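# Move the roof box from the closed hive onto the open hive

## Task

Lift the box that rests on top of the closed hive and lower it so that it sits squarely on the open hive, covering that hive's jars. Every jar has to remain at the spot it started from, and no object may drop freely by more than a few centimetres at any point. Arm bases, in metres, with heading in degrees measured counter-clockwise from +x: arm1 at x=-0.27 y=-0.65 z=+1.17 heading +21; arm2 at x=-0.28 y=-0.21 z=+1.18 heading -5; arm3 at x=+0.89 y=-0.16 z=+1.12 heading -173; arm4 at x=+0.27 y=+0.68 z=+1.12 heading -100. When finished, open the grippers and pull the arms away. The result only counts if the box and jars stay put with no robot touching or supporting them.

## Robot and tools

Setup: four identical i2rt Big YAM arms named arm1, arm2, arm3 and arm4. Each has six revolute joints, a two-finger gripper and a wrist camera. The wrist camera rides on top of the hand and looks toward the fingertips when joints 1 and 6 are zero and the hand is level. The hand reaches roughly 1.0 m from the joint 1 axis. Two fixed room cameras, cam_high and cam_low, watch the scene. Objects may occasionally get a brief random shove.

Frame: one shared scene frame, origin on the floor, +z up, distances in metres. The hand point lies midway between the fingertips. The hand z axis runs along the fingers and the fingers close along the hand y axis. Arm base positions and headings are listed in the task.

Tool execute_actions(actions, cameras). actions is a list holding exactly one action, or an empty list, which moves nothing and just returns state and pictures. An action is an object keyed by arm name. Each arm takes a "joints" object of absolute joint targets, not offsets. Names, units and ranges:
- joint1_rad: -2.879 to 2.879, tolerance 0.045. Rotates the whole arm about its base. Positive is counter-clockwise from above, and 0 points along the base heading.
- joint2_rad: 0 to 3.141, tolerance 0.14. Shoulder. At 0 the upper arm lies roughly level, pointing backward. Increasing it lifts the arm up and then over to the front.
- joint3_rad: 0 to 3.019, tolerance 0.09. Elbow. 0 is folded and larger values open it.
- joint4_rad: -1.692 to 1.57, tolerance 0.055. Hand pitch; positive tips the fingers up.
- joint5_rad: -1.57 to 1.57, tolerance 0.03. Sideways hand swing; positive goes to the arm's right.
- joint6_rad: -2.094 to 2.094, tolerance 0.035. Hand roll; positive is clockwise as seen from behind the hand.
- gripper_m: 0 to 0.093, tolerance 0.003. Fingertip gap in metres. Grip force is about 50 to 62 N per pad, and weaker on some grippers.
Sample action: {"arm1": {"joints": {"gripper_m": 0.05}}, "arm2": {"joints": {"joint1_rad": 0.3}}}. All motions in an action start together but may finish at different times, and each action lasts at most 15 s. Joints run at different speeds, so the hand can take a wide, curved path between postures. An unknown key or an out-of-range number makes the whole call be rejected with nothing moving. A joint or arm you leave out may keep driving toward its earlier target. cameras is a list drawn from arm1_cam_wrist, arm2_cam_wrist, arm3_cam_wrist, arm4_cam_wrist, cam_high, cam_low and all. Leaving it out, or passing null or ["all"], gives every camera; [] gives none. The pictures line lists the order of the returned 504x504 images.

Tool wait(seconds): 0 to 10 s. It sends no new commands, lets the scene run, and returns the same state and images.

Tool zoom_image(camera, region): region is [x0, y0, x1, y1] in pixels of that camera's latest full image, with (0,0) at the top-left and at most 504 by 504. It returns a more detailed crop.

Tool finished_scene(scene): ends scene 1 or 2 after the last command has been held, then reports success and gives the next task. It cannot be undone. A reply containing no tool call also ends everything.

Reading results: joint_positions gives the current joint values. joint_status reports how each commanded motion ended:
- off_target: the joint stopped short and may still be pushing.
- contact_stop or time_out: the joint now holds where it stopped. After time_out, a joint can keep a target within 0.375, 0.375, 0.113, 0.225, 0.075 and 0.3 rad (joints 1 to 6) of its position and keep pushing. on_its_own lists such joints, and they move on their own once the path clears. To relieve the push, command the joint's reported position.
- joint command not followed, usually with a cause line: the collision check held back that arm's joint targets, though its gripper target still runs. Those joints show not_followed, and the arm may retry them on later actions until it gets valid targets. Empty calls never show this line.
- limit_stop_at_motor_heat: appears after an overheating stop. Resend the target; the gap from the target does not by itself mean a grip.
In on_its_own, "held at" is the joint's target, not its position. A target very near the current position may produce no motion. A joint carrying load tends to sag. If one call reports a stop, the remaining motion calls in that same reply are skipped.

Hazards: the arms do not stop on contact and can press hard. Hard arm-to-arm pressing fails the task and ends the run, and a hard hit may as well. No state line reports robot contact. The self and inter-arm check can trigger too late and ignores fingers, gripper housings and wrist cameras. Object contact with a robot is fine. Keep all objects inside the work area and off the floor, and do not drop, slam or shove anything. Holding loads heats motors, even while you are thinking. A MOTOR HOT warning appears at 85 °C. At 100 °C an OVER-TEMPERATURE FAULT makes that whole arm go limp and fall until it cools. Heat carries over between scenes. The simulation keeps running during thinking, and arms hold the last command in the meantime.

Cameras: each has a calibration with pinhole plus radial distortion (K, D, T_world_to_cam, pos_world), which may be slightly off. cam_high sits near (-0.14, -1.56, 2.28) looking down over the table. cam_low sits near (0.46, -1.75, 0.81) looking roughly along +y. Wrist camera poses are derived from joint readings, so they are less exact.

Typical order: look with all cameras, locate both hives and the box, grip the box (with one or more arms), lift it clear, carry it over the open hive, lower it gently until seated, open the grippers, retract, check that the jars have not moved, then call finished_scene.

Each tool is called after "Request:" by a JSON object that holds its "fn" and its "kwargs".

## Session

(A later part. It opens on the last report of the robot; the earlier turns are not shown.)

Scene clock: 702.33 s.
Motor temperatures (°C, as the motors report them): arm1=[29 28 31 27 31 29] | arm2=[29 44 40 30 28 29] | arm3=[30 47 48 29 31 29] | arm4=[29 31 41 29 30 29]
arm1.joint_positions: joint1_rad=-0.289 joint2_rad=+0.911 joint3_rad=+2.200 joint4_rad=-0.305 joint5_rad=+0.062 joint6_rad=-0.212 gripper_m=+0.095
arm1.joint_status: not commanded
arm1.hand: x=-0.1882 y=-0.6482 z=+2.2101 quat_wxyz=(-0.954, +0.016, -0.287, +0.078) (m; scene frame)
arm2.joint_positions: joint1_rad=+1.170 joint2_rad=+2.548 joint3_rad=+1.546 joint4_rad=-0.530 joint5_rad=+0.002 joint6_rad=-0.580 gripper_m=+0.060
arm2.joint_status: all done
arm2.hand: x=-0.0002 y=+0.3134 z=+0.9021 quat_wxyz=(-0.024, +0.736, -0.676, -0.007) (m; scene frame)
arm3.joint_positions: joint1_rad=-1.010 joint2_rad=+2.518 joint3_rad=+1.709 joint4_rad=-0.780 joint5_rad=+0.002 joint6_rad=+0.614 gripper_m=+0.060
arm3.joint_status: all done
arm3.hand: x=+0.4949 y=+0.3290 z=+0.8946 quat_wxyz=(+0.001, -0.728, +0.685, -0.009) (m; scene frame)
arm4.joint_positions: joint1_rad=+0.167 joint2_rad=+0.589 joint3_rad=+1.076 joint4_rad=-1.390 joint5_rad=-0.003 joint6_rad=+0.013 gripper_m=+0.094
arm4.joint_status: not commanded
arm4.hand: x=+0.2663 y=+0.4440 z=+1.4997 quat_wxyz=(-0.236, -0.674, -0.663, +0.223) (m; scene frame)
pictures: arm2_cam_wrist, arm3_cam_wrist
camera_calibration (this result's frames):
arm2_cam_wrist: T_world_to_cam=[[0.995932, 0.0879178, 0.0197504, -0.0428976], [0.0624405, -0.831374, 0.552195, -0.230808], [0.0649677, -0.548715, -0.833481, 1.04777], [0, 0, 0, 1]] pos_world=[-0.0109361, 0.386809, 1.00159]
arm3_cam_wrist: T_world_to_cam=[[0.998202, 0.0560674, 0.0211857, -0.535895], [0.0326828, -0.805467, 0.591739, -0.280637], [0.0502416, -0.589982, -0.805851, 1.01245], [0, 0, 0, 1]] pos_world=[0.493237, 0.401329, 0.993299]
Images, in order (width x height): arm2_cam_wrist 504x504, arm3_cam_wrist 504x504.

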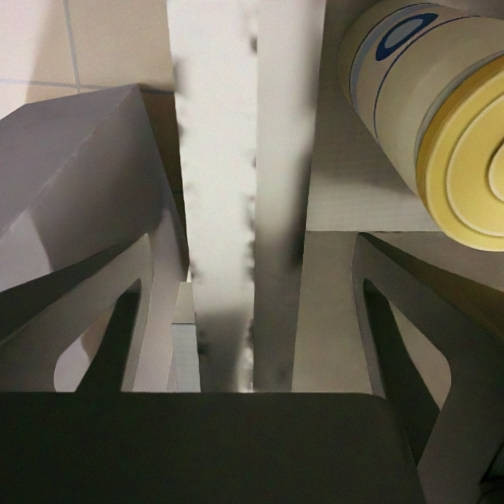

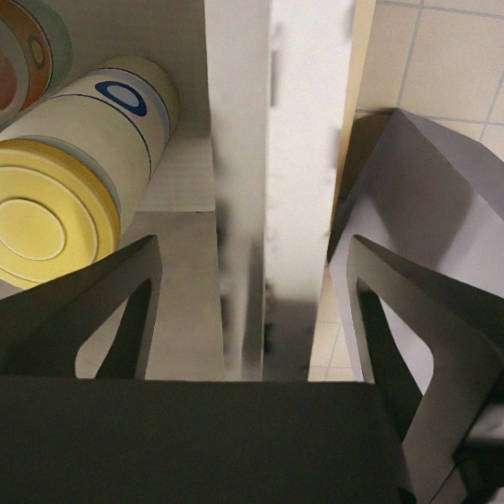

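Request:
{"fn": "execute_actions", "kwargs": {"actions": [{"arm2":{"joints":{"joint2_rad":2.37,"joint3_rad":1.50,"joint4_rad":-0.67}},"arm3":{"joints":{"joint2_rad":2.36,"joint3_rad":1.69,"joint4_rad":-0.925}}}], "cameras": []}}

Request:
{"fn": "execute_actions", "kwargs": {"actions": [{"arm2":{"joints":{"joint1_rad":1.1,"joint2_rad":1.5,"joint3_rad":0.9,"joint4_rad":-0.1,"joint6_rad":0,"gripper_m":0.093}},"arm3":{"joints":{"joint1_rad":-0.95,"joint2_rad":1.5,"joint3_rad":0.9,"joint4_rad":0.0,"joint6_rad":0,"gripper_m":0.093}},"arm4":{"joints":{"joint2_rad":0.3,"joint3_rad":0.9,"joint4_rad":-1.2}}}]}}

Scene clock: 715.30 s.
Motor temperatures (°C, as the motors report them): arm1=[29 28 31 27 31 29] | arm2=[29 43 39 30 28 29] | arm3=[30 46 45 29 31 29] | arm4=[29 31 41 29 30 29]
arm1.joint_positions: joint1_rad=-0.289 joint2_rad=+0.911 joint3_rad=+2.200 joint4_rad=-0.305 joint5_rad=+0.062 joint6_rad=-0.212 gripper_m=+0.095
arm1.joint_status: not commanded
arm1.hand: x=-0.1882 y=-0.6482 z=+2.2101 quat_wxyz=(-0.954, +0.016, -0.287, +0.078) (m; scene frame)
arm2.joint_positions: joint1_rad=+1.170 joint2_rad=+2.348 joint3_rad=+1.489 joint4_rad=-0.662 joint5_rad=+0.002 joint6_rad=-0.580 gripper_m=+0.060
arm2.joint_status: all done
arm2.hand: x=+0.0035 y=+0.3196 z=+1.0014 quat_wxyz=(-0.028, +0.736, -0.676, -0.008) (m; scene frame)
arm3.joint_positions: joint1_rad=-1.010 joint2_rad=+2.342 joint3_rad=+1.691 joint4_rad=-0.918 joint5_rad=+0.002 joint6_rad=+0.614 gripper_m=+0.060
arm3.joint_status: all done
arm3.hand: x=+0.4879 y=+0.3372 z=+0.9979 quat_wxyz=(+0.003, -0.728, +0.685, +0.001) (m; scene frame)
arm4.joint_positions: joint1_rad=+0.167 joint2_rad=+0.589 joint3_rad=+1.076 joint4_rad=-1.390 joint5_rad=-0.003 joint6_rad=+0.013 gripper_m=+0.094
arm4.joint_status: not commanded
arm4.hand: x=+0.2663 y=+0.4440 z=+1.4997 quat_wxyz=(-0.236, -0.674, -0.663, +0.223) (m; scene frame)
pictures: none
No camera images: the call's "cameras" was empty. Leave "cameras" out to get every camera's image.

Scene clock: 716.90 s.
Motor temperatures (°C, as the motors report them): arm1=[29 28 31 27 31 29] | arm2=[29 43 39 30 28 29] | arm3=[30 46 44 29 31 29] | arm4=[29 31 41 29 30 29]
arm1.joint_positions: joint1_rad=-0.289 joint2_rad=+0.911 joint3_rad=+2.200 joint4_rad=-0.305 joint5_rad=+0.062 joint6_rad=-0.212 gripper_m=+0.095
arm1.joint_status: not commanded
arm1.hand: x=-0.1882 y=-0.6482 z=+2.2101 quat_wxyz=(-0.954, +0.016, -0.287, +0.078) (m; scene frame)
arm2.joint_positions: joint1_rad=+1.093 joint2_rad=+1.491 joint3_rad=+0.903 joint4_rad=-0.110 joint5_rad=+0.001 joint6_rad=-0.009 gripper_m=+0.093
arm2.joint_status: all done
arm2.hand: x=+0.0253 y=+0.2661 z=+1.3262 quat_wxyz=(-0.375, +0.435, -0.793, -0.204) (m; scene frame)
arm3.joint_positions: joint1_rad=-0.943 joint2_rad=+1.498 joint3_rad=+0.914 joint4_rad=-0.016 joint5_rad=+0.001 joint6_rad=+0.015 gripper_m=+0.093
arm3.joint_status: all done
arm3.hand: x=+0.4916 y=+0.2676 z=+1.2838 quat_wxyz=(+0.186, -0.807, +0.361, +0.428) (m; scene frame)
arm4.joint_positions: joint1_rad=+0.167 joint2_rad=+0.294 joint3_rad=+0.910 joint4_rad=-1.217 joint5_rad=-0.003 joint6_rad=+0.013 gripper_m=+0.094
arm4.joint_status: all done
arm4.hand: x=+0.2663 y=+0.4846 z=+1.5035 quat_wxyz=(-0.334, -0.632, -0.621, +0.321) (m; scene frame)
pictures: arm1_cam_wrist, arm2_cam_wrist, arm3_cam_wrist, arm4_cam_wrist, cam_high, cam_low
camera_calibration (this result's frames):
arm1_cam_wrist: T_world_to_cam=[[-0.143749, -0.987171, 0.0695015, -0.823004], [0.353544, -0.116824, -0.928094, 2.0508], [0.924307, -0.10884, 0.365801, -0.578247], [0, 0, 0, 1]] pos_world=[-0.308876, -0.635799, 2.17206]
arm2_cam_wrist: T_world_to_cam=[[0.84697, -0.531638, 0.00154132, 0.120247], [-0.514124, -0.819798, -0.252205, 0.572372], [0.135345, 0.212818, -0.967673, 1.34711], [0, 0, 0, 1]] pos_world=[0.0100991, 0.246469, 1.44773]
arm3_cam_wrist: T_world_to_cam=[[0.748362, 0.663235, -0.00858339, -0.538827], [0.620918, -0.705047, -0.342591, 0.323112], [-0.23327, 0.251052, -0.939445, 1.37584], [0, 0, 0, 1]] pos_world=[0.523555, 0.239769, 1.3986]
arm4_cam_wrist: T_world_to_cam=[[-0.999774, 0.00437202, -0.0208094, 0.292289], [0.0111407, 0.941264, -0.337488, 0.0555494], [0.0181116, -0.337643, -0.9411, 1.70027], [0, 0, 0, 1]] pos_world=[0.260809, 0.520519, 1.62495]
Images, in order (width x height): arm1_cam_wrist 504x504, arm2_cam_wrist 504x504, arm3_cam_wrist 504x504, arm4_cam_wrist 504x504, cam_high 504x504, cam_low 504x504.

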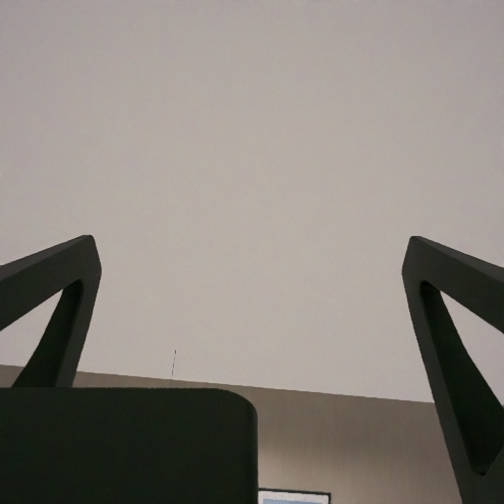

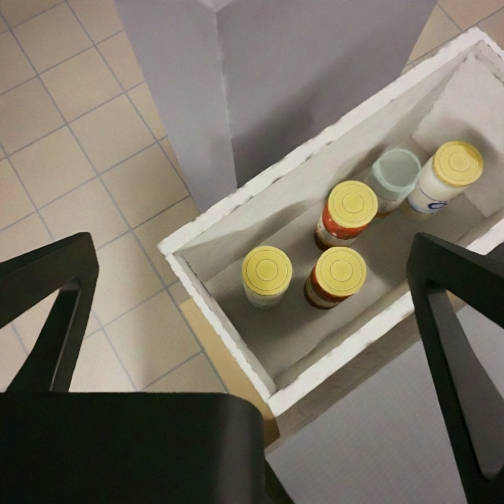

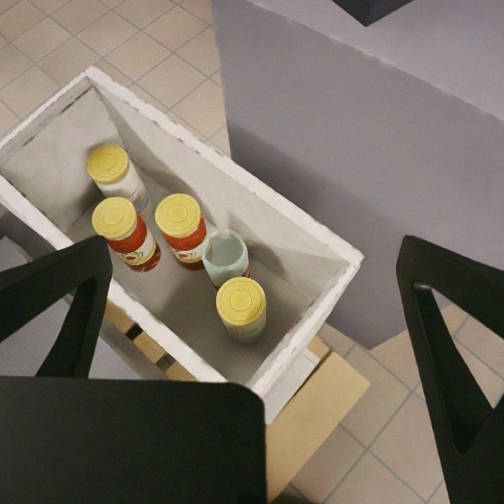

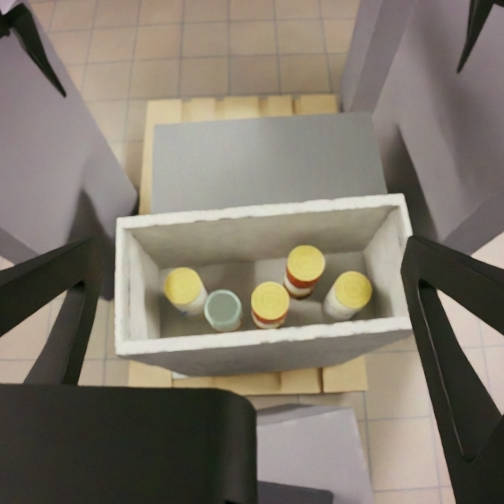

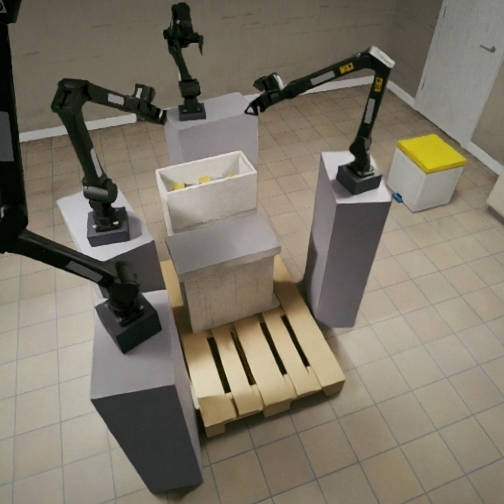

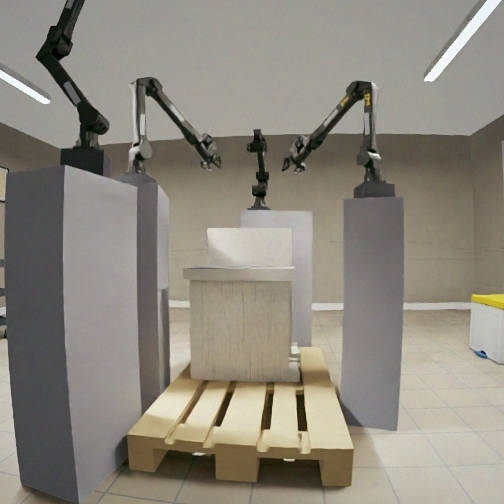

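Request:
{"fn": "execute_actions", "kwargs": {"actions": [{"arm2":{"joints":{"joint2_rad":0.9,"joint3_rad":0.6,"joint4_rad":-0.4}},"arm3":{"joints":{"joint2_rad":0.95,"joint3_rad":0.6,"joint4_rad":-0.3}}}], "cameras": ["arm2_cam_wrist","arm3_cam_wrist","arm4_cam_wrist"]}}

Scene clock: 724.47 s.
Motor temperatures (°C, as the motors report them): arm1=[29 28 31 27 31 29] | arm2=[29 42 39 30 28 29] | arm3=[30 44 43 29 31 29] | arm4=[29 31 41 29 30 29]
arm1.joint_positions: joint1_rad=-0.289 joint2_rad=+0.911 joint3_rad=+2.200 joint4_rad=-0.305 joint5_rad=+0.062 joint6_rad=-0.212 gripper_m=+0.095
arm1.joint_status: not commanded
arm1.hand: x=-0.1882 y=-0.6482 z=+2.2101 quat_wxyz=(-0.954, +0.016, -0.287, +0.078) (m; scene frame)
arm2.joint_positions: joint1_rad=+1.093 joint2_rad=+0.894 joint3_rad=+0.597 joint4_rad=-0.392 joint5_rad=+0.001 joint6_rad=-0.008 gripper_m=+0.093
arm2.joint_status: all done
arm2.hand: x=-0.0684 y=+0.1201 z=+1.3813 quat_wxyz=(-0.378, +0.434, -0.791, -0.206) (m; scene frame)
arm3.joint_positions: joint1_rad=-0.943 joint2_rad=+0.947 joint3_rad=+0.611 joint4_rad=-0.292 joint5_rad=+0.001 joint6_rad=+0.015 gripper_m=+0.093
arm3.joint_status: all done
arm3.hand: x=+0.6055 y=+0.1433 z=+1.3271 quat_wxyz=(+0.181, -0.813, +0.364, +0.417) (m; scene frame)
arm4.joint_positions: joint1_rad=+0.167 joint2_rad=+0.294 joint3_rad=+0.910 joint4_rad=-1.217 joint5_rad=-0.003 joint6_rad=+0.013 gripper_m=+0.094
arm4.joint_status: not commanded
arm4.hand: x=+0.2663 y=+0.4846 z=+1.5035 quat_wxyz=(-0.334, -0.632, -0.621, +0.321) (m; scene frame)
pictures: arm2_cam_wrist, arm3_cam_wrist, arm4_cam_wrist
camera_calibration (this result's frames):
arm2_cam_wrist: T_world_to_cam=[[0.846814, -0.531887, 0.0013453, 0.122196], [-0.513199, -0.817721, -0.260688, 0.429894], [0.139757, 0.220064, -0.965422, 1.44054], [0, 0, 0, 1]] pos_world=[-0.0841809, 0.0995171, 1.50263]
arm3_cam_wrist: T_world_to_cam=[[0.748432, 0.663166, -0.00777821, -0.542361], [0.627374, -0.711743, -0.315948, 0.141321], [-0.215062, 0.231585, -0.948745, 1.47839], [0, 0, 0, 1]] pos_world=[0.635205, 0.117886, 1.44305]
arm4_cam_wrist: T_world_to_cam=[[-0.999774, 0.00437202, -0.0208094, 0.292289], [0.0111407, 0.941264, -0.337488, 0.0555494], [0.0181116, -0.337643, -0.9411, 1.70027], [0, 0, 0, 1]] pos_world=[0.260809, 0.520519, 1.62495]
Images, in order (width x height): arm2_cam_wrist 504x504, arm3_cam_wrist 504x504, arm4_cam_wrist 504x504.

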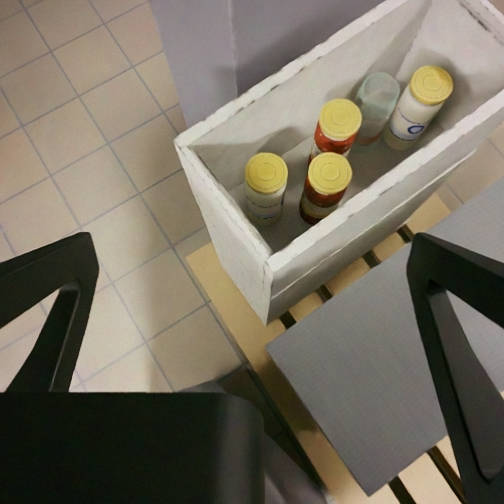

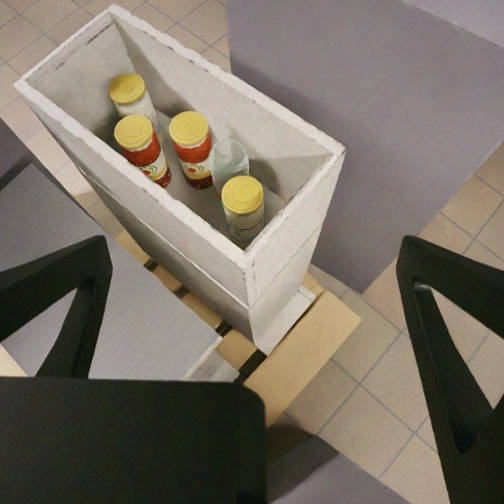

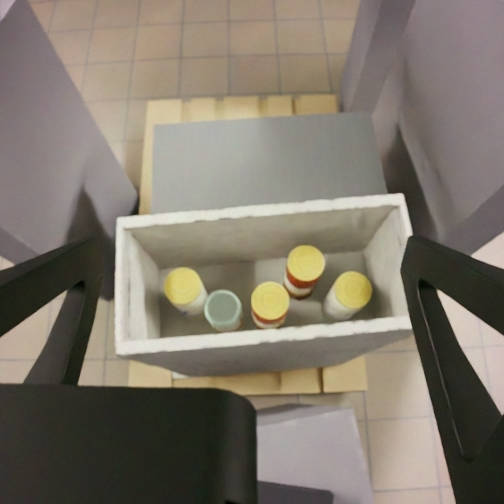

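Request:
{"fn": "zoom_image", "kwargs": {"camera": "arm2_cam_wrist", "region": [190, 190, 330, 330]}}

Request:
{"fn": "zoom_image", "kwargs": {"camera": "arm3_cam_wrist", "region": [190, 200, 340, 350]}}

Region (190, 190, 330, 330) of arm2_cam_wrist's 504x504 image, scaled by 3.600, with more detail than that image has.

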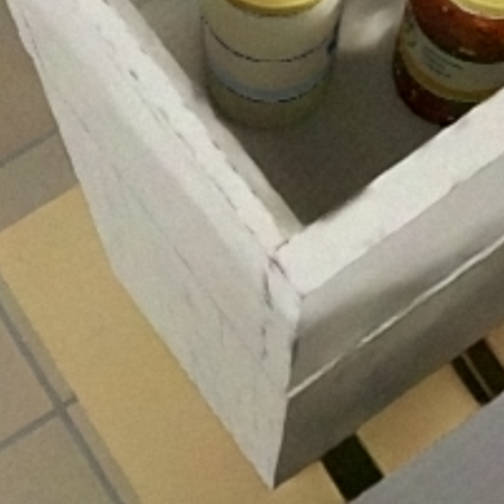

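Region (190, 200, 340, 350) of arm3_cam_wrist's 504x504 image, scaled by 3.360, with more detail than that image has.

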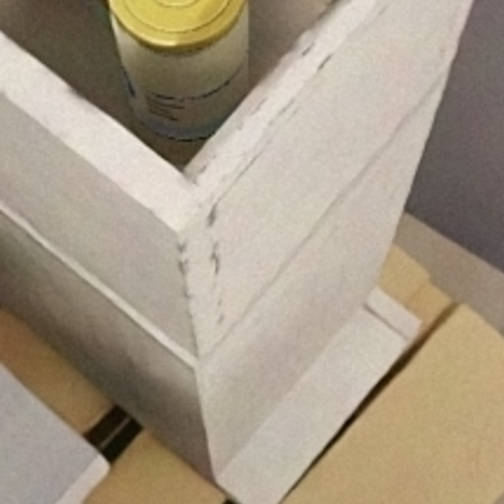

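Request:
{"fn": "finished_scene", "kwargs": {"scene": 1}}

The scene is finished: the task was done.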